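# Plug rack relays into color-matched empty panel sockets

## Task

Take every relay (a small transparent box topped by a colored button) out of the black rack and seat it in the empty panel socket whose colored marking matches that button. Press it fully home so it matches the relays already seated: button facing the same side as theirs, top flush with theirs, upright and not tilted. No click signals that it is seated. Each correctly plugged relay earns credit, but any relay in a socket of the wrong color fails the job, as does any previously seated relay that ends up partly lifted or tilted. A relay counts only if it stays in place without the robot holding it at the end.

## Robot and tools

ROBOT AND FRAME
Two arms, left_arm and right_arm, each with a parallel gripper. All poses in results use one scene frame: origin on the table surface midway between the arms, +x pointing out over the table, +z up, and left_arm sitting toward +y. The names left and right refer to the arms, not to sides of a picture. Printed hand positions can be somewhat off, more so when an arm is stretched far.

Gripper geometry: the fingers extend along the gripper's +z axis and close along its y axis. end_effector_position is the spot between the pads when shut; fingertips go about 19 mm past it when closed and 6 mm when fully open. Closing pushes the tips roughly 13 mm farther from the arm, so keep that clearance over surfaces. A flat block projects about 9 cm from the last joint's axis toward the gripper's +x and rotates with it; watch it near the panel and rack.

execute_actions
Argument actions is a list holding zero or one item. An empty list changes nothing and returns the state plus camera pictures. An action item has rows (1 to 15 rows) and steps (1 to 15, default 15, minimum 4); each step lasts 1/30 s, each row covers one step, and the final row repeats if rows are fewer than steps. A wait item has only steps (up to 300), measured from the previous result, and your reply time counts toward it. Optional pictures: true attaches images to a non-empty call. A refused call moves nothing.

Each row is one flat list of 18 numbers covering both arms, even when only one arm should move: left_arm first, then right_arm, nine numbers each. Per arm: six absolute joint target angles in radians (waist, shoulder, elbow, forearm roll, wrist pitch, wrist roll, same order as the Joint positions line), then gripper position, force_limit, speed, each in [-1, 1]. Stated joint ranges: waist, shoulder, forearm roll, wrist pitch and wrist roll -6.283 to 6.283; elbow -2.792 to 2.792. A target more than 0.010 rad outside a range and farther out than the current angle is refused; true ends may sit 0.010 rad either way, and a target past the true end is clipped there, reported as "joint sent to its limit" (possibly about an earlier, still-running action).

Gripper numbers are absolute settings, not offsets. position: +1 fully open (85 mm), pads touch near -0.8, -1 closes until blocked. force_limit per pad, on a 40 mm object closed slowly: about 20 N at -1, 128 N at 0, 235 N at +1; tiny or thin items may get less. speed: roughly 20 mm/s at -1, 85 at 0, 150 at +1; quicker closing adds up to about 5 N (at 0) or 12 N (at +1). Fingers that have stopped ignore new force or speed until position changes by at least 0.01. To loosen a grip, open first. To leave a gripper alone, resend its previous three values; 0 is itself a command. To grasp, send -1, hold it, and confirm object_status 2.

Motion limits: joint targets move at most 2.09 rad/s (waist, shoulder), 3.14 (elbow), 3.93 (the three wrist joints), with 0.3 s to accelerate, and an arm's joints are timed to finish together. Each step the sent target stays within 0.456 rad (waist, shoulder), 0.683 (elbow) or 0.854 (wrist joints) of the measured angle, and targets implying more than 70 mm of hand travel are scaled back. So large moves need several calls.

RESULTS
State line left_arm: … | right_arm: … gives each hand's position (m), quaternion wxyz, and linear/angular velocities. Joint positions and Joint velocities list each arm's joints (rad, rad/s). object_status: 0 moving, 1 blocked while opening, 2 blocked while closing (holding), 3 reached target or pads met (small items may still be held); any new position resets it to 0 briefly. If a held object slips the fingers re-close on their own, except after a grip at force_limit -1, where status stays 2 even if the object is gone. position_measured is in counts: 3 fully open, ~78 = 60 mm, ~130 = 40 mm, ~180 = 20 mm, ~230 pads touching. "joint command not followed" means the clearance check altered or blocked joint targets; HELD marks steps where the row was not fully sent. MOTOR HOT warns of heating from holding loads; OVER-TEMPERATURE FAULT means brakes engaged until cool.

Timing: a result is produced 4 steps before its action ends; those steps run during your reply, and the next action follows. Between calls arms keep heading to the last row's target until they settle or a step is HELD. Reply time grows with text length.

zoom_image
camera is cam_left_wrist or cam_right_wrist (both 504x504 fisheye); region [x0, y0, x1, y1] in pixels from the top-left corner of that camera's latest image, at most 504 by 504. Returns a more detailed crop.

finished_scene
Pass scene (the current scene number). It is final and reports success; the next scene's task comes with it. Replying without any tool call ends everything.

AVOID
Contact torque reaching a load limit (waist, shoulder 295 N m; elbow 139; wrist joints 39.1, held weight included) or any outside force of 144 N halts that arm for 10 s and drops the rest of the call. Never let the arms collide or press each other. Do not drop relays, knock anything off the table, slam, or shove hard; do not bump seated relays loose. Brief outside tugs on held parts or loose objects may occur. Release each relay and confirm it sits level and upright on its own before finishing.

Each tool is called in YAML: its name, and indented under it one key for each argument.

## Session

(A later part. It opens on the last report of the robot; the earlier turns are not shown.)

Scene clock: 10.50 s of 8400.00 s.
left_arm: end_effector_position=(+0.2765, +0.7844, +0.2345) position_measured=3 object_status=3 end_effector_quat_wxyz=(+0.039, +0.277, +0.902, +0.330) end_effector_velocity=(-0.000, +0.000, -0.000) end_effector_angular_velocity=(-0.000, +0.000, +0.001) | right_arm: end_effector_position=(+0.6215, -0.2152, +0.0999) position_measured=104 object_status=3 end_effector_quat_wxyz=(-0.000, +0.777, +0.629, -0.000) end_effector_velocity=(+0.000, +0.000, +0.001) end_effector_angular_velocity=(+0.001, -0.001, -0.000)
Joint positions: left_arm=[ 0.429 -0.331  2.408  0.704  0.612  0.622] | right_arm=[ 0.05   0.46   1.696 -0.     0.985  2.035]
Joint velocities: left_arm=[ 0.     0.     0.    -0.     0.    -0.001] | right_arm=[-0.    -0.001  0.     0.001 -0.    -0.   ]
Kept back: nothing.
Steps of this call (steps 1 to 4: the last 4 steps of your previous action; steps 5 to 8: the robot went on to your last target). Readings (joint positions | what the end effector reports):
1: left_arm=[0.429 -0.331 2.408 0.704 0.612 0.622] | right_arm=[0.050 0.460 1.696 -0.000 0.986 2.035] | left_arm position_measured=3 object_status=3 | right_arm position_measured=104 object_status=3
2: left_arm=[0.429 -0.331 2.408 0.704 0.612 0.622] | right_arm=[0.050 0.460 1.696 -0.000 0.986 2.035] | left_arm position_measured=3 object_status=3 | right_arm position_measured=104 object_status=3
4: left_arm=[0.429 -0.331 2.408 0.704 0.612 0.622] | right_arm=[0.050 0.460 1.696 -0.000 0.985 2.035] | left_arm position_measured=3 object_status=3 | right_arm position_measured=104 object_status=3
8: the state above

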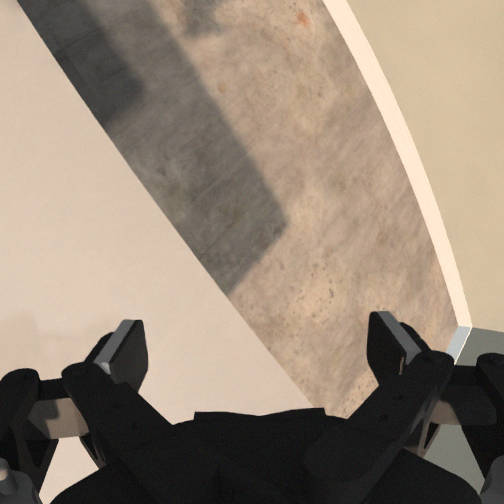

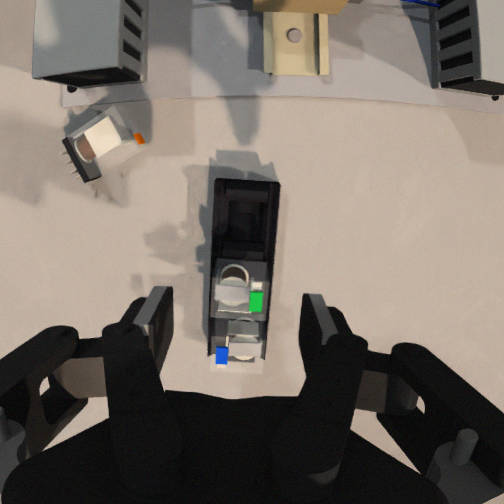

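execute_actions:
  actions:
    - {"rows":[[0.429,-0.331,2.408,0.704,0.612,0.622,1,0,0,0.0469,0.4575,1.6995,0,0.9846,2.0816,0.2,0,0],[0.429,-0.331,2.408,0.704,0.612,0.622,1,0,0,0.0469,0.4575,1.6995,0,0.9846,2.0816,0.2,0,0],[0.429,-0.331,2.408,0.704,0.612,0.622,1,0,0,0.0469,0.4575,1.6995,0,0.9846,2.0816,0.2,0,0],[0.429,-0.331,2.408,0.704,0.612,0.622,1,0,0,0.0469,0.4809,1.717,0,0.9437,2.0816,0.2,0,0],[0.429,-0.331,2.408,0.704,0.612,0.622,1,0,0,0.0469,0.4809,1.717,0,0.9437,2.0816,0.2,0,0],[0.429,-0.331,2.408,0.704,0.612,0.622,1,0,0,0.0469,0.5035,1.7311,0,0.907,2.0816,0.2,0,0]],"steps":15}

execute_actions:
  actions:
    - {"steps":6}
  pictures: true

Scene clock: 11.23 s of 8400.00 s.
left_arm: end_effector_position=(+0.2765, +0.7844, +0.2345) position_measured=3 object_status=3 end_effector_quat_wxyz=(+0.039, +0.277, +0.902, +0.330) end_effector_velocity=(+0.000, -0.000, -0.000) end_effector_angular_velocity=(-0.000, +0.001, -0.001) | right_arm: end_effector_position=(+0.6207, -0.2180, +0.0520) position_measured=104 object_status=3 end_effector_quat_wxyz=(-0.000, +0.793, +0.609, -0.000) end_effector_velocity=(+0.002, +0.000, -0.000) end_effector_angular_velocity=(+0.002, -0.006, -0.002)
Joint positions: left_arm=[ 0.429 -0.331  2.408  0.704  0.612  0.622] | right_arm=[0.047 0.504 1.731 0.    0.907 2.082]
Joint velocities: left_arm=[-0.001  0.    -0.     0.     0.001  0.   ] | right_arm=[-0.001  0.001 -0.001  0.    -0.007  0.001]
Steps of this call (steps 1 to 11: the robot went on to your last target; steps 12 to 22: the first 11 steps of this action). Readings (joint positions | what the end effector reports):
12: left_arm=[0.429 -0.331 2.408 0.704 0.612 0.622] | right_arm=[0.050 0.460 1.697 0.000 0.985 2.035] | left_arm position_measured=3 object_status=3 | right_arm position_measured=104 object_status=3
13: left_arm=[0.429 -0.331 2.408 0.704 0.612 0.622] | right_arm=[0.050 0.459 1.697 0.000 0.985 2.041] | left_arm position_measured=3 object_status=3 | right_arm position_measured=104 object_status=3
15: left_arm=[0.429 -0.331 2.408 0.704 0.612 0.622] | right_arm=[0.047 0.458 1.699 0.000 0.984 2.075] | left_arm position_measured=3 object_status=3 | right_arm position_measured=104 object_status=3
19: left_arm=[0.429 -0.331 2.408 0.704 0.612 0.622] | right_arm=[0.047 0.494 1.726 0.000 0.922 2.081] | left_arm position_measured=3 object_status=3 | right_arm position_measured=104 object_status=3
22: the state above

Scene clock: 11.43 s of 8400.00 s.
left_arm: end_effector_position=(+0.2765, +0.7844, +0.2345) position_measured=3 object_status=3 end_effector_quat_wxyz=(+0.039, +0.277, +0.902, +0.330) end_effector_velocity=(-0.001, +0.000, -0.000) end_effector_angular_velocity=(-0.000, +0.001, +0.002) | right_arm: end_effector_position=(+0.6208, -0.2179, +0.0520) position_measured=104 object_status=3 end_effector_quat_wxyz=(+0.000, +0.793, +0.609, +0.000) end_effector_velocity=(-0.001, +0.001, -0.001) end_effector_angular_velocity=(-0.000, +0.001, +0.001)
Joint positions: left_arm=[ 0.429 -0.331  2.408  0.704  0.612  0.622] | right_arm=[0.047 0.504 1.731 0.    0.907 2.082]
Joint velocities: left_arm=[ 0.001  0.     0.     0.     0.001 -0.001] | right_arm=[ 0.001  0.001  0.    -0.     0.     0.   ]
Kept back: nothing.
Steps of this call (steps 1 to 4: the last 4 steps of your previous action; steps 5 to 6: the robot went on to your last target). Readings (joint positions | what the end effector reports):
1: left_arm=[0.429 -0.331 2.408 0.704 0.612 0.622] | right_arm=[0.047 0.504 1.731 0.000 0.907 2.082] | left_arm position_measured=3 object_status=3 | right_arm position_measured=104 object_status=3
2: left_arm=[0.429 -0.331 2.408 0.704 0.612 0.622] | right_arm=[0.047 0.504 1.731 0.000 0.907 2.082] | left_arm position_measured=3 object_status=3 | right_arm position_measured=104 object_status=3
4: left_arm=[0.429 -0.331 2.408 0.704 0.612 0.622] | right_arm=[0.047 0.504 1.731 0.000 0.907 2.082] | left_arm position_measured=3 object_status=3 | right_arm position_measured=104 object_status=3
6: the state above

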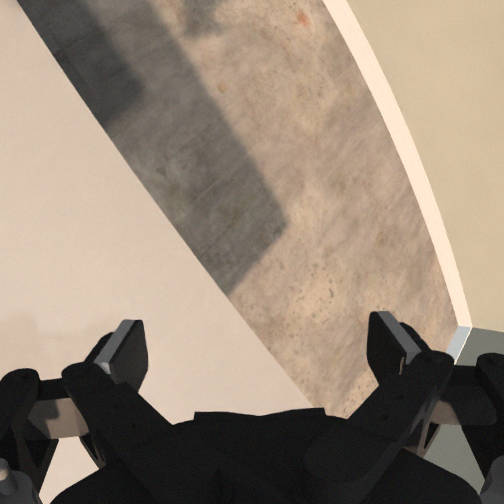

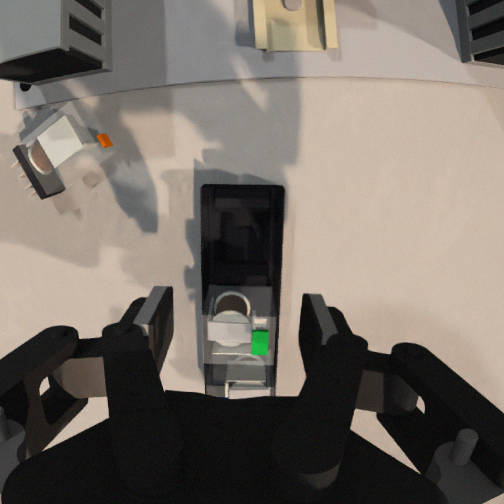

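execute_actions:
  actions:
    - {"rows":[[0.429,-0.331,2.408,0.704,0.612,0.622,1,0,0,0.0469,0.5065,1.7329,0,0.9022,2.0816,0.2,0,0],[0.429,-0.331,2.408,0.704,0.612,0.622,1,0,0,0.0469,0.5065,1.7329,0,0.9022,2.0816,0.2,0,0],[0.429,-0.331,2.408,0.704,0.612,0.622,1,0,0,0.0469,0.5065,1.7329,0,0.9022,2.0816,-1,-0.3,0]],"steps":15}

execute_actions:
  actions:
    - {"steps":8}
  pictures: true

Scene clock: 11.97 s of 8400.00 s.
left_arm: end_effector_position=(+0.2765, +0.7844, +0.2345) position_measured=3 object_status=3 end_effector_quat_wxyz=(+0.039, +0.277, +0.902, +0.330) end_effector_velocity=(+0.001, -0.001, +0.000) end_effector_angular_velocity=(+0.000, +0.000, -0.002) | right_arm: end_effector_position=(+0.6207, -0.2180, +0.0490) position_measured=149 object_status=0 end_effector_quat_wxyz=(+0.000, +0.793, +0.609, +0.000) end_effector_velocity=(+0.000, -0.000, -0.001) end_effector_angular_velocity=(-0.000, +0.000, -0.000)
Joint positions: left_arm=[ 0.429 -0.331  2.408  0.704  0.612  0.622] | right_arm=[0.047 0.506 1.733 0.    0.902 2.082]
Joint velocities: left_arm=[-0.002 -0.    -0.    -0.     0.     0.   ] | right_arm=[-0.     0.001  0.    -0.    -0.001 -0.   ]
Steps of this call (steps 1 to 5: the robot went on to your last target; steps 6 to 16: the first 11 steps of this action). Readings (joint positions | what the end effector reports):
6: left_arm=[0.429 -0.331 2.408 0.704 0.612 0.622] | right_arm=[0.047 0.504 1.731 0.000 0.907 2.082] | left_arm position_measured=3 object_status=3 | right_arm position_measured=104 object_status=3
7: left_arm=[0.429 -0.331 2.408 0.704 0.612 0.622] | right_arm=[0.047 0.505 1.732 0.000 0.904 2.082] | left_arm position_measured=3 object_status=3 | right_arm position_measured=104 object_status=3
9: left_arm=[0.429 -0.331 2.408 0.704 0.612 0.622] | right_arm=[0.047 0.506 1.733 0.000 0.902 2.082] | left_arm position_measured=3 object_status=3 | right_arm position_measured=104 object_status=0
13: left_arm=[0.429 -0.331 2.408 0.704 0.612 0.622] | right_arm=[0.047 0.506 1.733 0.000 0.902 2.082] | left_arm position_measured=3 object_status=3 | right_arm position_measured=127 object_status=0
16: the state above

Scene clock: 12.23 s of 8400.00 s.
left_arm: end_effector_position=(+0.2765, +0.7844, +0.2345) position_measured=3 object_status=3 end_effector_quat_wxyz=(+0.039, +0.277, +0.902, +0.330) end_effector_velocity=(-0.000, +0.000, -0.000) end_effector_angular_velocity=(+0.000, -0.000, -0.001) | right_arm: end_effector_position=(+0.6207, -0.2179, +0.0490) position_measured=166 object_status=2 end_effector_quat_wxyz=(+0.000, +0.793, +0.609, +0.000) end_effector_velocity=(-0.000, +0.001, +0.000) end_effector_angular_velocity=(+0.000, -0.001, +0.000)
Joint positions: left_arm=[ 0.429 -0.331  2.408  0.704  0.612  0.622] | right_arm=[0.047 0.506 1.733 0.    0.902 2.082]
Joint velocities: left_arm=[ 0.001 -0.     0.001  0.    -0.002  0.001] | right_arm=[ 0.001 -0.001 -0.     0.     0.     0.   ]
Kept back: nothing.
Steps of this call (steps 1 to 4: the last 4 steps of your previous action; steps 5 to 8: the robot went on to your last target). Readings (joint positions | what the end effector reports):
1: left_arm=[0.429 -0.331 2.408 0.704 0.612 0.622] | right_arm=[0.047 0.506 1.733 0.000 0.902 2.082] | left_arm position_measured=3 object_status=3 | right_arm position_measured=157 object_status=0
2: left_arm=[0.429 -0.331 2.408 0.704 0.612 0.622] | right_arm=[0.047 0.506 1.733 0.000 0.902 2.082] | left_arm position_measured=3 object_status=3 | right_arm position_measured=164 object_status=0
4: left_arm=[0.429 -0.331 2.408 0.704 0.612 0.622] | right_arm=[0.047 0.506 1.733 0.000 0.902 2.082] | left_arm position_measured=3 object_status=3 | right_arm position_measured=166 object_status=0
8: the state above

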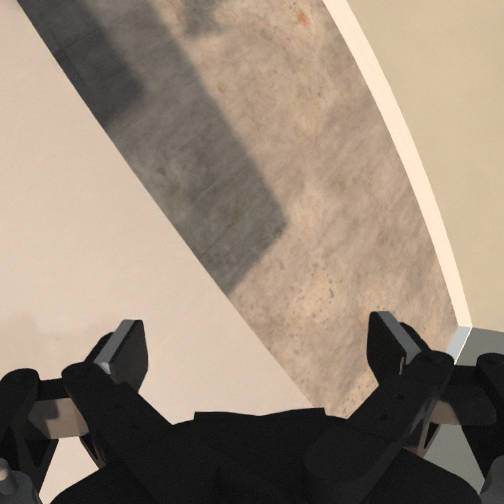

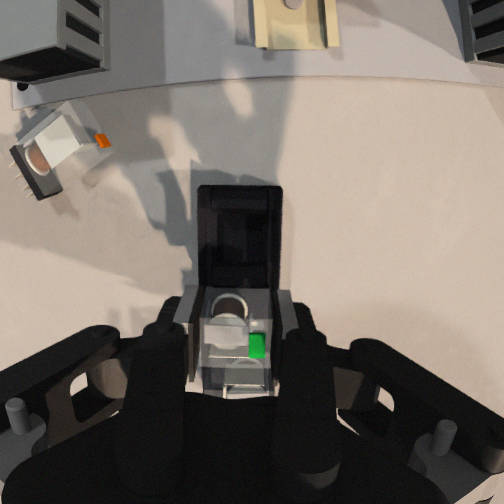

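execute_actions:
  actions:
    - {"rows":[[0.429,-0.331,2.408,0.704,0.612,0.622,1,0,0,0.0469,0.4809,1.717,0,0.9437,2.0816,-1,-0.3,0],[0.429,-0.331,2.408,0.704,0.612,0.622,1,0,0,0.0469,0.4809,1.717,0,0.9437,2.0816,-1,-0.3,0],[0.429,-0.331,2.408,0.704,0.612,0.622,1,0,0,0.0469,0.4809,1.717,0,0.9437,2.0816,-1,-0.3,0],[0.429,-0.331,2.408,0.704,0.612,0.622,1,0,0,0.0469,0.4316,1.6772,0,1.0328,2.0816,-1,-0.3,0],[0.429,-0.331,2.408,0.704,0.612,0.622,1,0,0,0.0469,0.4316,1.6772,0,1.0328,2.0816,-1,-0.3,0],[0.429,-0.331,2.408,0.704,0.612,0.622,1,0,0,0.0469,0.4316,1.6772,0,1.0328,2.0816,-1,-0.3,0],[0.429,-0.331,2.408,0.704,0.612,0.622,1,0,0,0.0469,0.4316,1.6772,0,1.0328,2.0816,-1,-0.3,0],[0.429,-0.331,2.408,0.704,0.612,0.622,1,0,0,0.0469,0.4316,1.6772,0,1.0328,2.0816,-1,-0.3,0],[0.429,-0.331,2.408,0.704,0.612,0.622,1,0,0,0.2084,0.5337,1.2847,0,1.3232,2.193,-1,-0.3,0]],"steps":15}

execute_actions:
  actions:
    - {"steps":22}
  pictures: true

Scene clock: 13.03 s of 8400.00 s.
left_arm: end_effector_position=(+0.2765, +0.7844, +0.2345) position_measured=3 object_status=3 end_effector_quat_wxyz=(+0.039, +0.277, +0.902, +0.330) end_effector_velocity=(+0.000, +0.000, +0.000) end_effector_angular_velocity=(+0.001, +0.001, -0.002) | right_arm: end_effector_position=(+0.6262, -0.2094, +0.1359) position_measured=166 object_status=2 end_effector_quat_wxyz=(-0.000, +0.792, +0.611, -0.000) end_effector_velocity=(+0.175, +0.257, +0.187) end_effector_angular_velocity=(+0.002, -0.007, +0.084)
Joint positions: left_arm=[ 0.429 -0.331  2.408  0.704  0.612  0.622] | right_arm=[ 0.056  0.438  1.655 -0.     1.05   2.088]
Joint velocities: left_arm=[-0.     0.    -0.     0.    -0.     0.002] | right_arm=[ 0.273  0.189 -0.677 -0.     0.48   0.188]
Steps of this call (steps 1 to 13: the robot went on to your last target; steps 14 to 24: the first 11 steps of this action). Readings (joint positions | what the end effector reports):
14: left_arm=[0.429 -0.331 2.408 0.704 0.612 0.622] | right_arm=[0.047 0.506 1.733 -0.000 0.902 2.082] | left_arm position_measured=3 object_status=3 | right_arm position_measured=166 object_status=2
15: left_arm=[0.429 -0.331 2.408 0.704 0.612 0.622] | right_arm=[0.047 0.504 1.731 -0.000 0.908 2.082] | left_arm position_measured=3 object_status=3 | right_arm position_measured=166 object_status=2
17: left_arm=[0.429 -0.331 2.408 0.704 0.612 0.622] | right_arm=[0.047 0.485 1.718 -0.000 0.938 2.082] | left_arm position_measured=3 object_status=3 | right_arm position_measured=166 object_status=2
21: left_arm=[0.429 -0.331 2.408 0.704 0.612 0.622] | right_arm=[0.047 0.434 1.679 0.000 1.026 2.082] | left_arm position_measured=3 object_status=3 | right_arm position_measured=166 object_status=2
24: the state above

Scene clock: 13.77 s of 8400.00 s.
left_arm: end_effector_position=(+0.2765, +0.7844, +0.2345) position_measured=3 object_status=3 end_effector_quat_wxyz=(+0.039, +0.277, +0.902, +0.330) end_effector_velocity=(-0.001, +0.000, -0.000) end_effector_angular_velocity=(+0.000, +0.002, +0.000) | right_arm: end_effector_position=(+0.6847, -0.0597, +0.2501) position_measured=166 object_status=2 end_effector_quat_wxyz=(-0.000, +0.777, +0.629, -0.000) end_effector_velocity=(-0.000, +0.000, +0.002) end_effector_angular_velocity=(+0.001, -0.002, -0.000)
Joint positions: left_arm=[ 0.429 -0.331  2.408  0.704  0.612  0.622] | right_arm=[0.208 0.534 1.285 0.    1.323 2.193]
Joint velocities: left_arm=[ 0.001  0.     0.    -0.     0.001  0.002] | right_arm=[ 0.    -0.002 -0.     0.     0.     0.   ]
Kept back: nothing.
Steps of this call (steps 1 to 4: the last 4 steps of your previous action; steps 5 to 22: the robot went on to your last target). Readings (joint positions | what the end effector reports):
1: left_arm=[0.429 -0.331 2.408 0.704 0.612 0.622] | right_arm=[0.068 0.446 1.626 -0.000 1.070 2.096] | left_arm position_measured=3 object_status=3 | right_arm position_measured=166 object_status=2
2: left_arm=[0.429 -0.331 2.408 0.704 0.612 0.622] | right_arm=[0.083 0.455 1.590 -0.000 1.097 2.106] | left_arm position_measured=3 object_status=3 | right_arm position_measured=166 object_status=2
4: left_arm=[0.429 -0.331 2.408 0.704 0.612 0.622] | right_arm=[0.111 0.472 1.523 -0.000 1.147 2.125] | left_arm position_measured=3 object_status=3 | right_arm position_measured=166 object_status=2
8: left_arm=[0.429 -0.331 2.408 0.704 0.612 0.622] | right_arm=[0.165 0.506 1.390 -0.000 1.245 2.163] | left_arm position_measured=3 object_status=3 | right_arm position_measured=166 object_status=2
22: the state above

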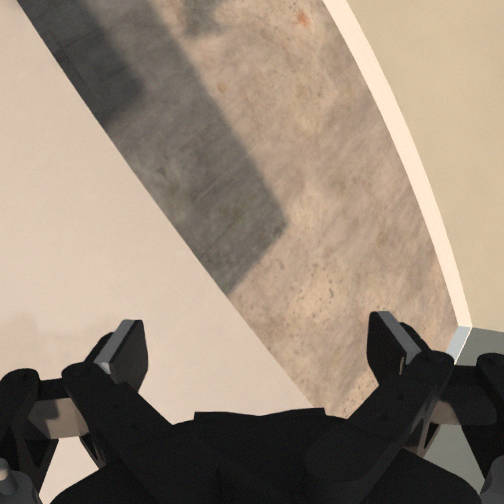

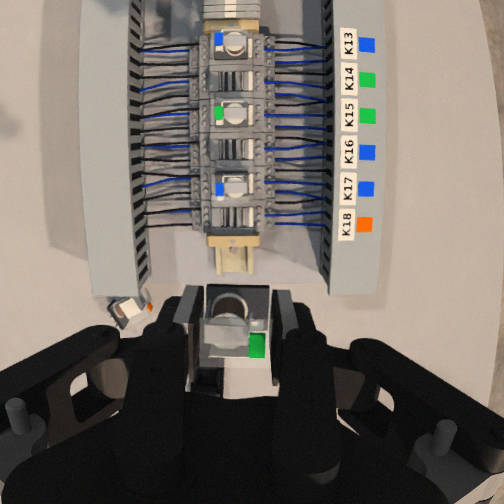

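execute_actions:
  actions:
    - {"rows":[[0.429,-0.331,2.408,0.704,0.612,0.622,1,0,0,0.3192,0.7077,1.2184,0,1.2155,-0.8378,-1,-0.3,0]],"steps":15}

execute_actions:
  actions:
    - {"steps":35}
  pictures: true

Scene clock: 14.53 s of 8400.00 s.
left_arm: end_effector_position=(+0.2765, +0.7844, +0.2345) position_measured=3 object_status=3 end_effector_quat_wxyz=(+0.039, +0.277, +0.902, +0.330) end_effector_velocity=(-0.000, +0.000, +0.000) end_effector_angular_velocity=(+0.000, +0.000, +0.000) | right_arm: end_effector_position=(+0.6968, +0.0089, +0.1816) position_measured=166 object_status=2 end_effector_quat_wxyz=(-0.000, +0.522, +0.853, -0.000) end_effector_velocity=(+0.024, +0.229, -0.238) end_effector_angular_velocity=(+0.000, +0.002, +3.244)
Joint positions: left_arm=[ 0.429 -0.331  2.408  0.704  0.612  0.622] | right_arm=[0.273 0.635 1.246 0.    1.261 1.576]
Joint velocities: left_arm=[ 0.001 -0.    -0.    -0.     0.     0.001] | right_arm=[ 0.214  0.341 -0.129  0.    -0.211 -3.03 ]
Steps of this call (steps 1 to 12: the robot went on to your last target; steps 13 to 23: the first 11 steps of this action). Readings (joint positions | what the end effector reports):
13: left_arm=[0.429 -0.331 2.408 0.704 0.612 0.622] | right_arm=[0.208 0.534 1.285 0.000 1.323 2.193] | left_arm position_measured=3 object_status=3 | right_arm position_measured=166 object_status=2
14: left_arm=[0.429 -0.331 2.408 0.704 0.612 0.622] | right_arm=[0.209 0.535 1.284 0.000 1.323 2.186] | left_arm position_measured=3 object_status=3 | right_arm position_measured=166 object_status=2
16: left_arm=[0.429 -0.331 2.408 0.704 0.612 0.622] | right_arm=[0.217 0.546 1.280 0.000 1.316 2.129] | left_arm position_measured=3 object_status=3 | right_arm position_measured=166 object_status=2
20: left_arm=[0.429 -0.331 2.408 0.704 0.612 0.622] | right_arm=[0.250 0.598 1.260 0.000 1.284 1.853] | left_arm position_measured=3 object_status=3 | right_arm position_measured=166 object_status=2
23: the state above

Scene clock: 15.70 s of 8400.00 s.
left_arm: end_effector_position=(+0.2765, +0.7844, +0.2345) position_measured=3 object_status=3 end_effector_quat_wxyz=(+0.039, +0.277, +0.902, +0.330) end_effector_velocity=(-0.000, -0.000, -0.000) end_effector_angular_velocity=(-0.000, +0.001, +0.000) | right_arm: end_effector_position=(+0.6989, +0.0582, +0.1300) position_measured=166 object_status=2 end_effector_quat_wxyz=(-0.000, -0.629, +0.777, -0.000) end_effector_velocity=(-0.000, +0.001, -0.002) end_effector_angular_velocity=(-0.001, +0.002, +0.001)
Joint positions: left_arm=[ 0.429 -0.331  2.408  0.704  0.612  0.622] | right_arm=[ 0.319  0.708  1.218 -0.     1.216 -0.838]
Joint velocities: left_arm=[-0.     0.     0.    -0.     0.001 -0.   ] | right_arm=[ 0.001  0.002 -0.    -0.    -0.    -0.   ]
Kept back: nothing.
Steps of this call (steps 1 to 4: the last 4 steps of your previous action; steps 5 to 35: the robot went on to your last target). Readings (joint positions | what the end effector reports):
1: left_arm=[0.429 -0.331 2.408 0.704 0.612 0.622] | right_arm=[0.280 0.646 1.242 0.000 1.254 1.469] | left_arm position_measured=3 object_status=3 | right_arm position_measured=166 object_status=2
2: left_arm=[0.429 -0.331 2.408 0.704 0.612 0.622] | right_arm=[0.287 0.657 1.238 0.000 1.247 1.353] | left_arm position_measured=3 object_status=3 | right_arm position_measured=166 object_status=2
4: left_arm=[0.429 -0.331 2.408 0.704 0.612 0.622] | right_arm=[0.298 0.675 1.231 0.000 1.236 1.104] | left_arm position_measured=3 object_status=3 | right_arm position_measured=166 object_status=2
8: left_arm=[0.429 -0.331 2.408 0.704 0.612 0.622] | right_arm=[0.311 0.695 1.223 0.000 1.223 0.603] | left_arm position_measured=3 object_status=3 | right_arm position_measured=166 object_status=2
35: the state above

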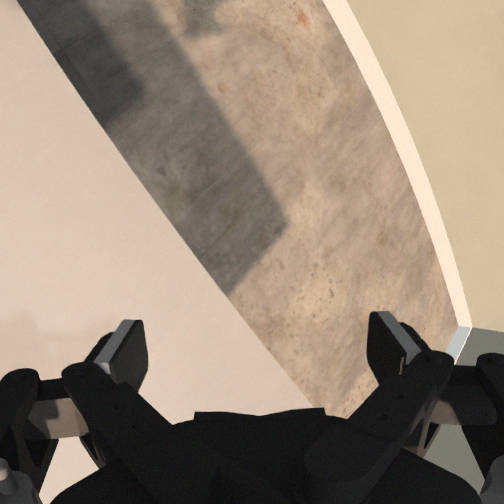

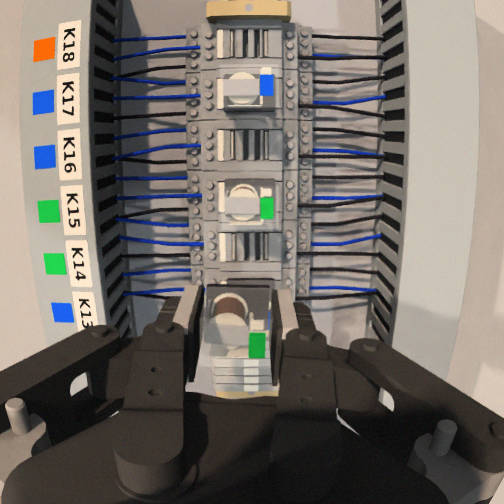

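execute_actions:
  actions:
    - {"rows":[[0.429,-0.331,2.408,0.704,0.612,0.622,1,0,0,0.3148,0.7002,1.2606,0,1.1808,-0.8422,-1,-0.3,0]],"steps":10}

execute_actions:
  actions:
    - {"steps":8}
  pictures: true

zoom_image:
  camera: "cam_right_wrist"
  region: [160,130,340,400]

Scene clock: 16.20 s of 8400.00 s.
left_arm: end_effector_position=(+0.2765, +0.7844, +0.2345) position_measured=3 object_status=3 end_effector_quat_wxyz=(+0.039, +0.277, +0.902, +0.330) end_effector_velocity=(+0.000, +0.000, +0.001) end_effector_angular_velocity=(+0.001, -0.002, -0.000) | right_arm: end_effector_position=(+0.6919, +0.0495, +0.1145) position_measured=166 object_status=2 end_effector_quat_wxyz=(-0.000, -0.629, +0.777, -0.000) end_effector_velocity=(+0.003, +0.002, +0.012) end_effector_angular_velocity=(+0.012, -0.021, +0.001)
Joint positions: left_arm=[ 0.429 -0.331  2.408  0.704  0.612  0.622] | right_arm=[ 0.315  0.701  1.26  -0.     1.181 -0.842]
Joint velocities: left_arm=[ 0.001 -0.001 -0.    -0.    -0.002  0.001] | right_arm=[ 0.    -0.013 -0.     0.    -0.011 -0.001]
Steps of this call (steps 1 to 9: the robot went on to your last target; steps 10 to 15: the first 6 steps of this action). Readings (joint positions | what the end effector reports):
10: left_arm=[0.429 -0.331 2.408 0.704 0.612 0.622] | right_arm=[0.319 0.708 1.218 -0.000 1.215 -0.838] | left_arm position_measured=3 object_status=3 | right_arm position_measured=166 object_status=2
11: left_arm=[0.429 -0.331 2.408 0.704 0.612 0.622] | right_arm=[0.319 0.707 1.224 -0.000 1.210 -0.838] | left_arm position_measured=3 object_status=3 | right_arm position_measured=166 object_status=2
13: left_arm=[0.429 -0.331 2.408 0.704 0.612 0.622] | right_arm=[0.316 0.702 1.254 -0.000 1.186 -0.842] | left_arm position_measured=3 object_status=3 | right_arm position_measured=166 object_status=2
15: the state above

Scene clock: 16.47 s of 8400.00 s.
left_arm: end_effector_position=(+0.2765, +0.7844, +0.2345) position_measured=3 object_status=3 end_effector_quat_wxyz=(+0.039, +0.277, +0.902, +0.330) end_effector_velocity=(-0.000, +0.000, -0.000) end_effector_angular_velocity=(-0.000, -0.000, +0.001) | right_arm: end_effector_position=(+0.6919, +0.0495, +0.1148) position_measured=166 object_status=2 end_effector_quat_wxyz=(-0.000, -0.629, +0.777, -0.000) end_effector_velocity=(-0.000, +0.000, +0.001) end_effector_angular_velocity=(+0.001, -0.000, +0.000)
Joint positions: left_arm=[ 0.429 -0.331  2.408  0.704  0.612  0.622] | right_arm=[ 0.315  0.7    1.261 -0.     1.181 -0.842]
Joint velocities: left_arm=[ 0.001  0.     0.001  0.    -0.001 -0.001] | right_arm=[ 0.    -0.001  0.     0.    -0.    -0.   ]
Kept back: nothing.
Steps of this call (steps 1 to 4: the last 4 steps of your previous action; steps 5 to 8: the robot went on to your last target). Readings (joint positions | what the end effector reports):
1: left_arm=[0.429 -0.331 2.408 0.704 0.612 0.622] | right_arm=[0.315 0.701 1.260 -0.000 1.181 -0.842] | left_arm position_measured=3 object_status=3 | right_arm position_measured=166 object_status=2
2: left_arm=[0.429 -0.331 2.408 0.704 0.612 0.622] | right_arm=[0.315 0.701 1.260 -0.000 1.181 -0.842] | left_arm position_measured=3 object_status=3 | right_arm position_measured=166 object_status=2
4: left_arm=[0.429 -0.331 2.408 0.704 0.612 0.622] | right_arm=[0.315 0.700 1.261 -0.000 1.181 -0.842] | left_arm position_measured=3 object_status=3 | right_arm position_measured=166 object_status=2
8: the state above

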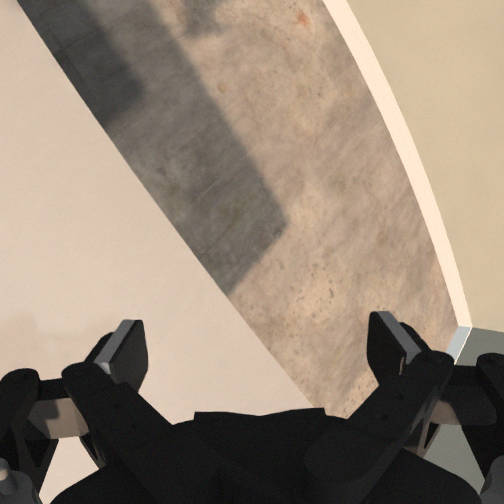

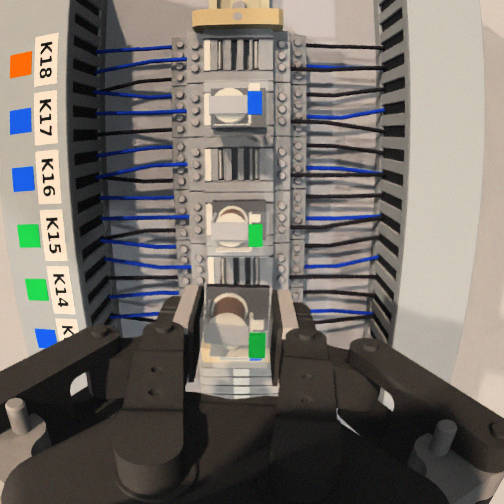

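Region (160, 130, 340, 400) of cam_right_wrist's 504x504 image, scaled by 1.867, with more detail than that image has.

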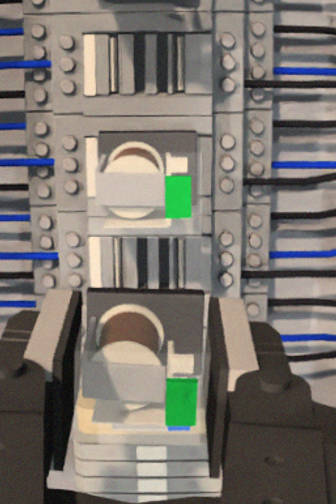

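execute_actions:
  actions:
    - {"rows":[[0.429,-0.331,2.408,0.704,0.612,0.622,1,0,0,0.3148,0.7167,1.2795,0,1.1454,-0.8422,-1,-0.3,0]],"steps":10}

execute_actions:
  actions:
    - {"steps":7}
  pictures: true

zoom_image:
  camera: "cam_right_wrist"
  region: [160,130,340,400]

Scene clock: 18.77 s of 8400.00 s.
left_arm: end_effector_position=(+0.2765, +0.7844, +0.2345) position_measured=3 object_status=3 end_effector_quat_wxyz=(+0.039, +0.277, +0.902, +0.330) end_effector_velocity=(+0.000, -0.000, +0.000) end_effector_angular_velocity=(+0.000, -0.001, -0.000) | right_arm: end_effector_position=(+0.6919, +0.0494, +0.0901) position_measured=166 object_status=2 end_effector_quat_wxyz=(-0.000, -0.629, +0.777, -0.000) end_effector_velocity=(+0.005, +0.003, +0.002) end_effector_angular_velocity=(+0.006, -0.011, +0.000)
Joint positions: left_arm=[ 0.429 -0.331  2.408  0.704  0.612  0.622] | right_arm=[ 0.315  0.717  1.279 -0.     1.146 -0.842]
Joint velocities: left_arm=[-0.001 -0.001 -0.     0.     0.    -0.001] | right_arm=[ 0.     0.002 -0.007  0.    -0.007  0.   ]
Steps of this call (steps 1 to 15: the robot went on to your last target; steps 16 to 63: nothing new was sent; steps 64 to 69: the first 6 steps of this action). Readings (joint positions | what the end effector reports):
64: left_arm=[0.429 -0.331 2.408 0.704 0.612 0.622] | right_arm=[0.315 0.700 1.261 0.000 1.181 -0.842] | left_arm position_measured=3 object_status=3 | right_arm position_measured=166 object_status=2
65: left_arm=[0.429 -0.331 2.408 0.704 0.612 0.622] | right_arm=[0.315 0.703 1.264 0.000 1.173 -0.842] | left_arm position_measured=3 object_status=3 | right_arm position_measured=166 object_status=2
67: left_arm=[0.429 -0.331 2.408 0.704 0.612 0.622] | right_arm=[0.315 0.715 1.279 -0.000 1.148 -0.842] | left_arm position_measured=3 object_status=3 | right_arm position_measured=166 object_status=2
69: the state above

Scene clock: 19.00 s of 8400.00 s.
left_arm: end_effector_position=(+0.2765, +0.7844, +0.2345) position_measured=3 object_status=3 end_effector_quat_wxyz=(+0.039, +0.277, +0.902, +0.330) end_effector_velocity=(+0.001, -0.001, +0.000) end_effector_angular_velocity=(+0.000, +0.000, -0.004) | right_arm: end_effector_position=(+0.6919, +0.0494, +0.0900) position_measured=166 object_status=2 end_effector_quat_wxyz=(-0.000, -0.629, +0.777, -0.000) end_effector_velocity=(-0.001, +0.000, -0.001) end_effector_angular_velocity=(-0.001, +0.001, +0.001)
Joint positions: left_arm=[ 0.429 -0.331  2.408  0.704  0.612  0.622] | right_arm=[ 0.315  0.717  1.279 -0.     1.145 -0.842]
Joint velocities: left_arm=[-0.002  0.    -0.     0.    -0.     0.001] | right_arm=[ 0.001  0.     0.    -0.     0.     0.   ]
Kept back: nothing.
Steps of this call (steps 1 to 4: the last 4 steps of your previous action; steps 5 to 7: the robot went on to your last target). Readings (joint positions | what the end effector reports):
1: left_arm=[0.429 -0.331 2.408 0.704 0.612 0.622] | right_arm=[0.315 0.717 1.279 -0.000 1.145 -0.842] | left_arm position_measured=3 object_status=3 | right_arm position_measured=166 object_status=2
2: left_arm=[0.429 -0.331 2.408 0.704 0.612 0.622] | right_arm=[0.315 0.717 1.279 -0.000 1.145 -0.842] | left_arm position_measured=3 object_status=3 | right_arm position_measured=166 object_status=2
4: left_arm=[0.429 -0.331 2.408 0.704 0.612 0.622] | right_arm=[0.315 0.717 1.279 -0.000 1.145 -0.842] | left_arm position_measured=3 object_status=3 | right_arm position_measured=166 object_status=2
7: the state above

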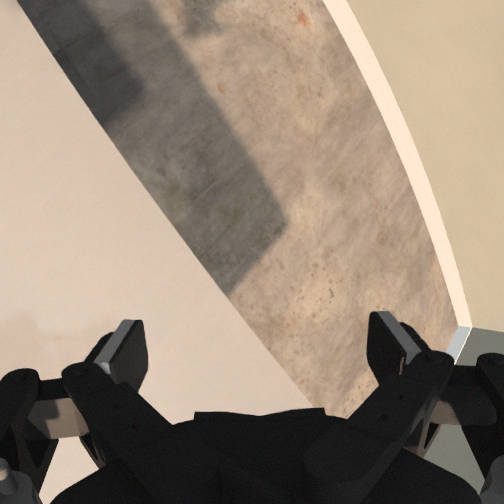

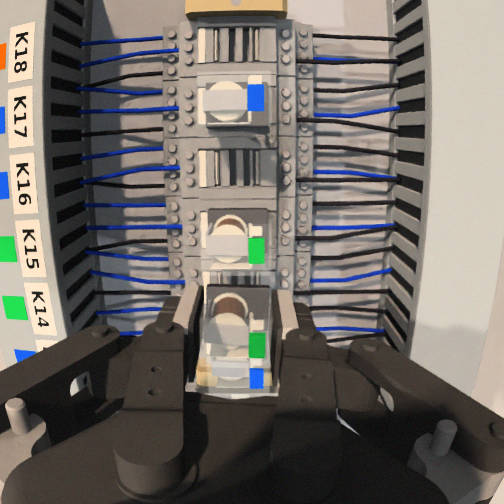

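Region (160, 130, 340, 400) of cam_right_wrist's 504x504 image, scaled by 1.867, with more detail than that image has.

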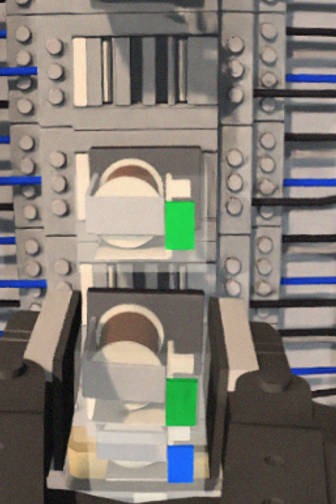

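execute_actions:
  actions:
    - {"rows":[[0.429,-0.331,2.408,0.704,0.612,0.622,1,0,0,0.3148,0.7196,1.2822,0,1.1398,-0.8422,-1,-0.3,0],[0.429,-0.331,2.408,0.704,0.612,0.622,1,0,0,0.3148,0.7217,1.2843,0,1.1356,-0.8422,-1,-0.3,0],[0.429,-0.331,2.408,0.704,0.612,0.622,1,0,0,0.3148,0.7239,1.2863,0,1.1314,-0.8422,-1,-0.3,0],[0.429,-0.331,2.408,0.704,0.612,0.622,1,0,0,0.3148,0.7253,1.2877,0,1.1286,-0.8422,-1,-0.3,0],[0.429,-0.331,2.408,0.704,0.612,0.622,1,0,0,0.3148,0.7268,1.289,0,1.1258,-0.8422,-1,-0.3,0],[0.429,-0.331,2.408,0.704,0.612,0.622,1,0,0,0.3148,0.7275,1.2897,0,1.1244,-0.8422,-1,-0.3,0],[0.429,-0.331,2.408,0.704,0.612,0.622,1,0,0,0.3148,0.7282,1.2904,0,1.123,-0.8422,-1,-0.3,0],[0.429,-0.331,2.408,0.704,0.612,0.622,1,0,0,0.3148,0.729,1.291,0,1.1216,-0.8422,-1,-0.3,0],[0.429,-0.331,2.408,0.704,0.612,0.622,1,0,0,0.3148,0.7297,1.2917,0,1.1202,-0.8422,-1,-0.3,0]],"steps":15}
  pictures: true

Scene clock: 19.67 s of 8400.00 s.
left_arm: end_effector_position=(+0.2765, +0.7844, +0.2345) position_measured=3 object_status=3 end_effector_quat_wxyz=(+0.039, +0.277, +0.902, +0.330) end_effector_velocity=(+0.000, -0.000, -0.001) end_effector_angular_velocity=(-0.001, -0.000, -0.000) | right_arm: end_effector_position=(+0.6919, +0.0495, +0.0726) position_measured=166 object_status=2 end_effector_quat_wxyz=(+0.000, -0.629, +0.777, +0.000) end_effector_velocity=(+0.000, -0.000, -0.010) end_effector_angular_velocity=(-0.001, +0.001, -0.000)
Joint positions: left_arm=[ 0.429 -0.331  2.408  0.704  0.612  0.622] | right_arm=[ 0.315  0.729  1.291  0.     1.121 -0.842]
Joint velocities: left_arm=[-0.001  0.     0.001  0.    -0.001 -0.001] | right_arm=[-0.     0.008  0.006  0.    -0.012 -0.   ]
Steps of this call (steps 1 to 9: the robot went on to your last target; steps 10 to 20: the first 11 steps of this action). Readings (joint positions | what the end effector reports):
10: left_arm=[0.429 -0.331 2.408 0.704 0.612 0.622] | right_arm=[0.315 0.717 1.280 0.000 1.145 -0.842] | left_arm position_measured=3 object_status=3 | right_arm position_measured=166 object_status=2
11: left_arm=[0.429 -0.331 2.408 0.704 0.612 0.622] | right_arm=[0.315 0.718 1.281 0.000 1.142 -0.842] | left_arm position_measured=3 object_status=3 | right_arm position_measured=166 object_status=2
13: left_arm=[0.429 -0.331 2.408 0.704 0.612 0.622] | right_arm=[0.315 0.722 1.285 0.000 1.134 -0.842] | left_arm position_measured=3 object_status=3 | right_arm position_measured=166 object_status=2
17: left_arm=[0.429 -0.331 2.408 0.704 0.612 0.622] | right_arm=[0.315 0.727 1.290 0.000 1.124 -0.842] | left_arm position_measured=3 object_status=3 | right_arm position_measured=166 object_status=2
20: the state above

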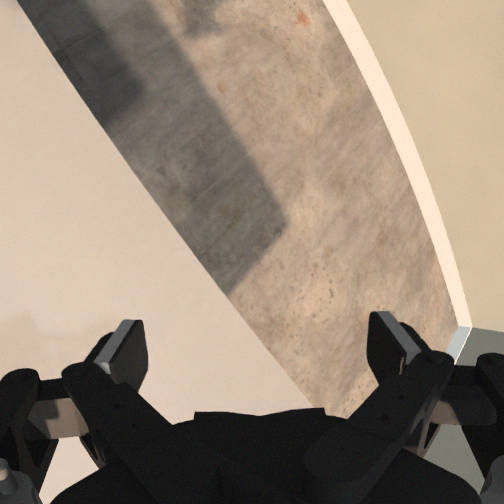

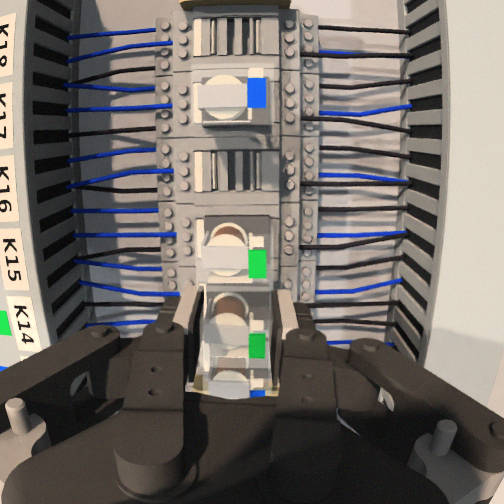

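execute_actions:
  actions:
    - {"rows":[[0.429,-0.331,2.408,0.704,0.612,0.622,1,0,0,0.3148,0.7301,1.292,0,1.1195,-0.8422,-1,-0.3,0],[0.429,-0.331,2.408,0.704,0.612,0.622,1,0,0,0.3148,0.7304,1.2924,0,1.1188,-0.8422,-1,-0.3,0],[0.429,-0.331,2.408,0.704,0.612,0.622,1,0,0,0.3148,0.7308,1.2927,0,1.1181,-0.8422,-1,-0.3,0],[0.429,-0.331,2.408,0.704,0.612,0.622,1,0,0,0.3148,0.7312,1.293,0,1.1174,-0.8422,-1,-0.3,0],[0.429,-0.331,2.408,0.704,0.612,0.622,1,0,0,0.3148,0.7315,1.2934,0,1.1167,-0.8422,-1,-0.3,0],[0.429,-0.331,2.408,0.704,0.612,0.622,1,0,0,0.3148,0.7319,1.2937,0,1.116,-0.8422,-1,-0.3,0],[0.429,-0.331,2.408,0.704,0.612,0.622,1,0,0,0.3148,0.7323,1.294,0,1.1153,-0.8422,-1,-0.3,0],[0.429,-0.331,2.408,0.704,0.612,0.622,1,0,0,0.3148,0.7326,1.2943,0,1.1147,-0.8422,-1,-0.3,0],[0.429,-0.331,2.408,0.704,0.612,0.622,1,0,0,0.3148,0.733,1.2947,0,1.1139,-0.8422,-1,-0.3,0],[0.429,-0.331,2.408,0.704,0.612,0.622,1,0,0,0.3148,0.7333,1.295,0,1.1133,-0.8422,-1,-0.3,0]],"steps":15}

execute_actions:
  actions:
    - {"steps":6}
  pictures: true

zoom_image:
  camera: "cam_right_wrist"
  region: [160,130,340,400]

Scene clock: 20.33 s of 8400.00 s.
left_arm: end_effector_position=(+0.2765, +0.7844, +0.2345) position_measured=3 object_status=3 end_effector_quat_wxyz=(+0.039, +0.277, +0.902, +0.330) end_effector_velocity=(-0.000, +0.000, -0.000) end_effector_angular_velocity=(-0.000, +0.000, +0.002) | right_arm: end_effector_position=(+0.6920, +0.0495, +0.0684) position_measured=166 object_status=2 end_effector_quat_wxyz=(+0.000, -0.629, +0.777, -0.000) end_effector_velocity=(-0.001, +0.000, -0.008) end_effector_angular_velocity=(+0.000, -0.001, +0.000)
Joint positions: left_arm=[ 0.429 -0.331  2.408  0.704  0.612  0.622] | right_arm=[ 0.315  0.732  1.294 -0.     1.114 -0.842]
Joint velocities: left_arm=[ 0.001  0.    -0.     0.     0.001 -0.001] | right_arm=[ 0.     0.005  0.007 -0.    -0.012 -0.   ]
Steps of this call (steps 1 to 4: the last 4 steps of your previous action; steps 5 to 9: the robot went on to your last target; steps 10 to 20: the first 11 steps of this action). Readings (joint positions | what the end effector reports):
10: left_arm=[0.429 -0.331 2.408 0.704 0.612 0.622] | right_arm=[0.315 0.730 1.292 0.000 1.120 -0.842] | left_arm position_measured=3 object_status=3 | right_arm position_measured=166 object_status=2
11: left_arm=[0.429 -0.331 2.408 0.704 0.612 0.622] | right_arm=[0.315 0.730 1.292 0.000 1.120 -0.842] | left_arm position_measured=3 object_status=3 | right_arm position_measured=166 object_status=2
13: left_arm=[0.429 -0.331 2.408 0.704 0.612 0.622] | right_arm=[0.315 0.731 1.293 -0.000 1.118 -0.842] | left_arm position_measured=3 object_status=3 | right_arm position_measured=166 object_status=2
17: left_arm=[0.429 -0.331 2.408 0.704 0.612 0.622] | right_arm=[0.315 0.732 1.294 -0.000 1.116 -0.842] | left_arm position_measured=3 object_status=3 | right_arm position_measured=166 object_status=2
20: the state above

Scene clock: 30.40 s of 8400.00 s.
left_arm: end_effector_position=(+0.2765, +0.7844, +0.2345) position_measured=3 object_status=3 end_effector_quat_wxyz=(+0.039, +0.277, +0.902, +0.330) end_effector_velocity=(-0.000, +0.001, +0.001) end_effector_angular_velocity=(+0.000, -0.000, +0.002) | right_arm: end_effector_position=(+0.6924, +0.0497, +0.0700) position_measured=166 object_status=2 end_effector_quat_wxyz=(+0.001, -0.629, +0.777, -0.000) end_effector_velocity=(-0.000, +0.000, -0.000) end_effector_angular_velocity=(+0.000, +0.000, +0.000)
Joint positions: left_arm=[ 0.429 -0.331  2.408  0.704  0.612  0.622] | right_arm=[ 0.315  0.731  1.293 -0.     1.116 -0.842]
Joint velocities: left_arm=[ 0.001 -0.    -0.001  0.     0.001 -0.   ] | right_arm=[ 0.  0.  0.  0. -0. -0.]
FORCE FAULT: contact force on the right arm reached its limit, and that arm stopped for 10 seconds. The contact can be on any part of that arm, not only on its tool. That arm's remaining commands of this call were not run. That arm holds still and accepts commands again. Move the arm away from the contact; if what it grips holds it there, let go first. Pushing or pulling that hard again can fault the arm again.
Kept back: nothing.
The stop of the right arm began at step 2 of this call (marked STOPPED below). From that step on that arm followed nothing that you had sent. 3 of its steps, steps kept back included, did not run and will not run. Nothing is kept back now, and the robot has no last target.
Steps of this call (steps 1 to 4: the last 4 steps of your previous action; steps 5 to 6: the robot went on to your last target; steps 7 to 302: the stop continued). Readings (joint positions | what the end effector reports):
1: left_arm=[0.429 -0.331 2.408 0.704 0.612 0.622] | right_arm=[0.315 0.731 1.294 -0.000 1.115 -0.842] | left_arm position_measured=3 object_status=3 | right_arm position_measured=166 object_status=2
2: left_arm=[0.429 -0.331 2.408 0.704 0.612 0.622] | right_arm=[0.315 0.731 1.293 -0.000 1.116 -0.842] | left_arm position_measured=3 object_status=3 | right_arm position_measured=166 object_status=2 STOPPED (the right arm)
4: left_arm=[0.429 -0.331 2.408 0.704 0.612 0.622] | right_arm=[0.315 0.731 1.293 -0.000 1.116 -0.842] | left_arm position_measured=3 object_status=3 | right_arm position_measured=166 object_status=2
8: left_arm=[0.429 -0.331 2.408 0.704 0.612 0.622] | right_arm=[0.315 0.731 1.293 -0.000 1.116 -0.842] | left_arm position_measured=3 object_status=3 | right_arm position_measured=166 object_status=2
302: the state above

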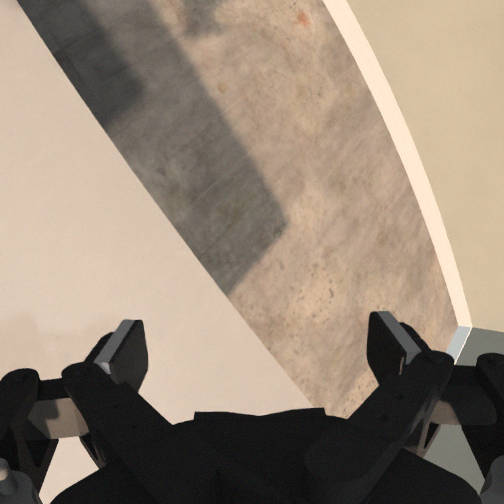

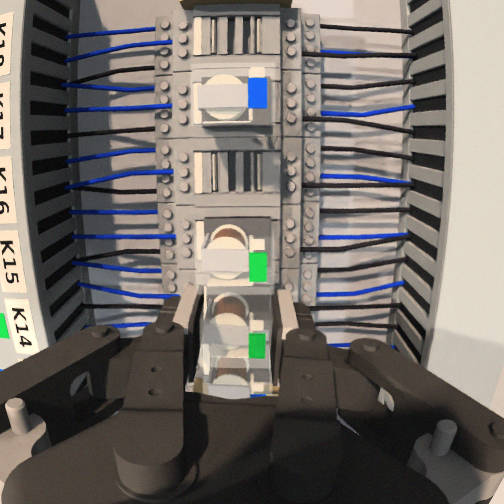

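Region (160, 130, 340, 400) of cam_right_wrist's 504x504 image, scaled by 1.867, with more detail than that image has.

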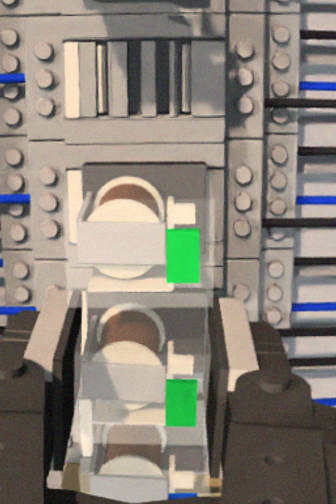

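execute_actions:
  actions:
    - {"rows":[[0.429,-0.331,2.408,0.704,0.612,0.622,1,0,0,0.3148,0.731,1.293,0,1.1176,-0.8422,0.1,0,0.5],[0.429,-0.331,2.408,0.704,0.612,0.622,1,0,0,0.3148,0.731,1.293,0,1.1176,-0.8422,0.1,0,0.5],[0.429,-0.331,2.408,0.704,0.612,0.622,1,0,0,0.3148,0.731,1.293,0,1.1176,-0.8422,0.1,0,0.5],[0.429,-0.331,2.408,0.704,0.612,0.622,1,0,0,0.3148,0.731,1.293,0,1.1176,-0.8422,0.1,0,0.5],[0.429,-0.331,2.408,0.704,0.612,0.622,1,0,0,0.3148,0.731,1.293,0,1.1176,-0.8422,0.1,0,0.5],[0.429,-0.331,2.408,0.704,0.612,0.622,1,0,0,0.3148,0.731,1.293,0,1.1176,-0.8422,0.1,0,0.5],[0.429,-0.331,2.408,0.704,0.612,0.622,1,0,0,0.3148,0.731,1.293,0,1.1176,-0.8422,0.1,0,0.5],[0.429,-0.331,2.408,0.704,0.612,0.622,1,0,0,0.3148,0.731,1.293,0,1.1176,-0.8422,0.1,0,0.5],[0.429,-0.331,2.408,0.704,0.612,0.622,1,0,0,0.3148,0.731,1.293,0,1.1176,-0.8422,0.1,0,0.5],[0.429,-0.331,2.408,0.704,0.612,0.622,1,0,0,0.3148,0.7002,1.2606,0,1.1808,-0.8422,0.1,0,0.5]],"steps":15}

execute_actions:
  actions:
    - {"steps":12}
  pictures: true

zoom_image:
  camera: "cam_right_wrist"
  region: [160,60,340,400]

Scene clock: 31.10 s of 8400.00 s.
left_arm: end_effector_position=(+0.2765, +0.7844, +0.2345) position_measured=3 object_status=3 end_effector_quat_wxyz=(+0.039, +0.277, +0.902, +0.330) end_effector_velocity=(+0.000, -0.000, -0.000) end_effector_angular_velocity=(+0.000, -0.000, -0.000) | right_arm: end_effector_position=(+0.6915, +0.0492, +0.0743) position_measured=117 object_status=0 end_effector_quat_wxyz=(-0.001, -0.629, +0.777, +0.000) end_effector_velocity=(-0.011, -0.005, +0.237) end_effector_angular_velocity=(-0.030, +0.054, +0.001)
Joint positions: left_arm=[ 0.429 -0.331  2.408  0.704  0.612  0.622] | right_arm=[ 0.315  0.728  1.29  -0.     1.125 -0.842]
Joint velocities: left_arm=[ 0.     0.     0.    -0.    -0.001  0.   ] | right_arm=[ 0.001 -0.162 -0.176  0.     0.399  0.   ]
Steps of this call (steps 1 to 10: nothing new was sent; steps 11 to 21: the first 11 steps of this action). Readings (joint positions | what the end effector reports):
11: left_arm=[0.429 -0.331 2.408 0.704 0.612 0.622] | right_arm=[0.315 0.731 1.293 -0.000 1.116 -0.842] | left_arm position_measured=3 object_status=3 | right_arm position_measured=166 object_status=0
12: left_arm=[0.429 -0.331 2.408 0.704 0.612 0.622] | right_arm=[0.315 0.731 1.293 -0.000 1.116 -0.842] | left_arm position_measured=3 object_status=3 | right_arm position_measured=166 object_status=0
14: left_arm=[0.429 -0.331 2.408 0.704 0.612 0.622] | right_arm=[0.315 0.731 1.293 -0.000 1.117 -0.842] | left_arm position_measured=3 object_status=3 | right_arm position_measured=153 object_status=0
18: left_arm=[0.429 -0.331 2.408 0.704 0.612 0.622] | right_arm=[0.315 0.731 1.293 -0.000 1.117 -0.842] | left_arm position_measured=3 object_status=3 | right_arm position_measured=122 object_status=0
21: the state above

Scene clock: 31.50 s of 8400.00 s.
left_arm: end_effector_position=(+0.2765, +0.7844, +0.2345) position_measured=3 object_status=3 end_effector_quat_wxyz=(+0.039, +0.277, +0.902, +0.330) end_effector_velocity=(-0.001, +0.000, -0.000) end_effector_angular_velocity=(-0.000, +0.001, +0.002) | right_arm: end_effector_position=(+0.6919, +0.0495, +0.1151) position_measured=117 object_status=3 end_effector_quat_wxyz=(+0.000, -0.629, +0.777, -0.000) end_effector_velocity=(+0.000, +0.000, -0.001) end_effector_angular_velocity=(-0.000, +0.000, +0.000)
Joint positions: left_arm=[ 0.429 -0.331  2.408  0.704  0.612  0.622] | right_arm=[ 0.315  0.7    1.261  0.     1.181 -0.842]
Joint velocities: left_arm=[ 0.001 -0.     0.    -0.     0.001  0.   ] | right_arm=[ 0.     0.001 -0.001 -0.     0.    -0.   ]
Kept back: nothing.
Steps of this call (steps 1 to 4: the last 4 steps of your previous action; steps 5 to 12: the robot went on to your last target). Readings (joint positions | what the end effector reports):
1: left_arm=[0.429 -0.331 2.408 0.704 0.612 0.622] | right_arm=[0.315 0.719 1.280 -0.000 1.145 -0.842] | left_arm position_measured=3 object_status=3 | right_arm position_measured=117 object_status=0
2: left_arm=[0.429 -0.331 2.408 0.704 0.612 0.622] | right_arm=[0.315 0.707 1.267 0.000 1.167 -0.842] | left_arm position_measured=3 object_status=3 | right_arm position_measured=117 object_status=0
4: left_arm=[0.429 -0.331 2.408 0.704 0.612 0.622] | right_arm=[0.315 0.699 1.260 0.000 1.180 -0.842] | left_arm position_measured=3 object_status=3 | right_arm position_measured=117 object_status=0
8: left_arm=[0.429 -0.331 2.408 0.704 0.612 0.622] | right_arm=[0.315 0.700 1.261 0.000 1.181 -0.842] | left_arm position_measured=3 object_status=3 | right_arm position_measured=117 object_status=3
12: the state above

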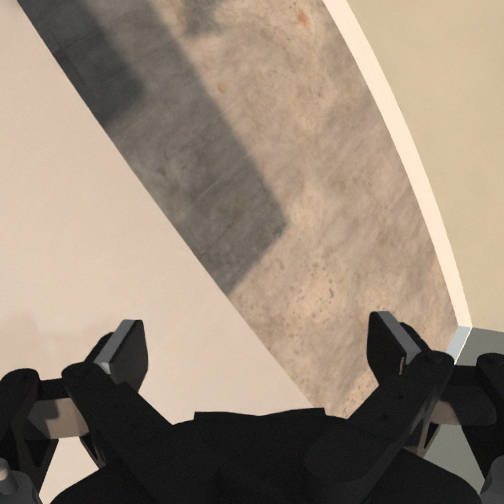

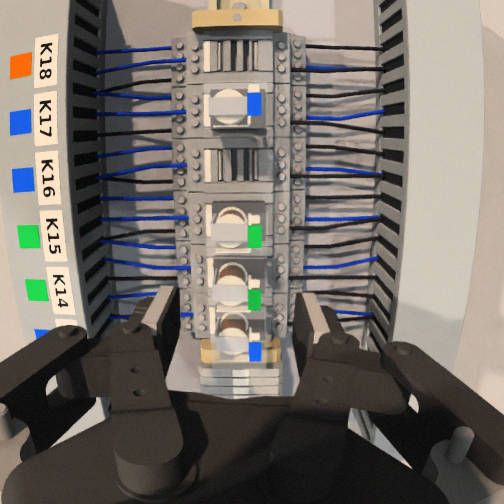

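Region (160, 60, 340, 400) of cam_right_wrist's 504x504 image, scaled by 1.482, with more detail than that image has; it fills the left 267 columns of this view, and the rest is white.

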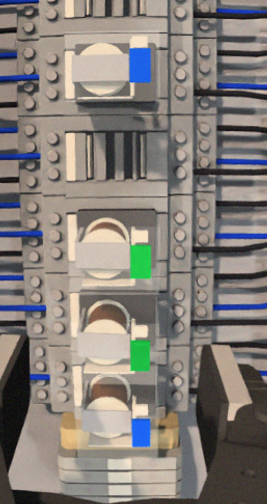

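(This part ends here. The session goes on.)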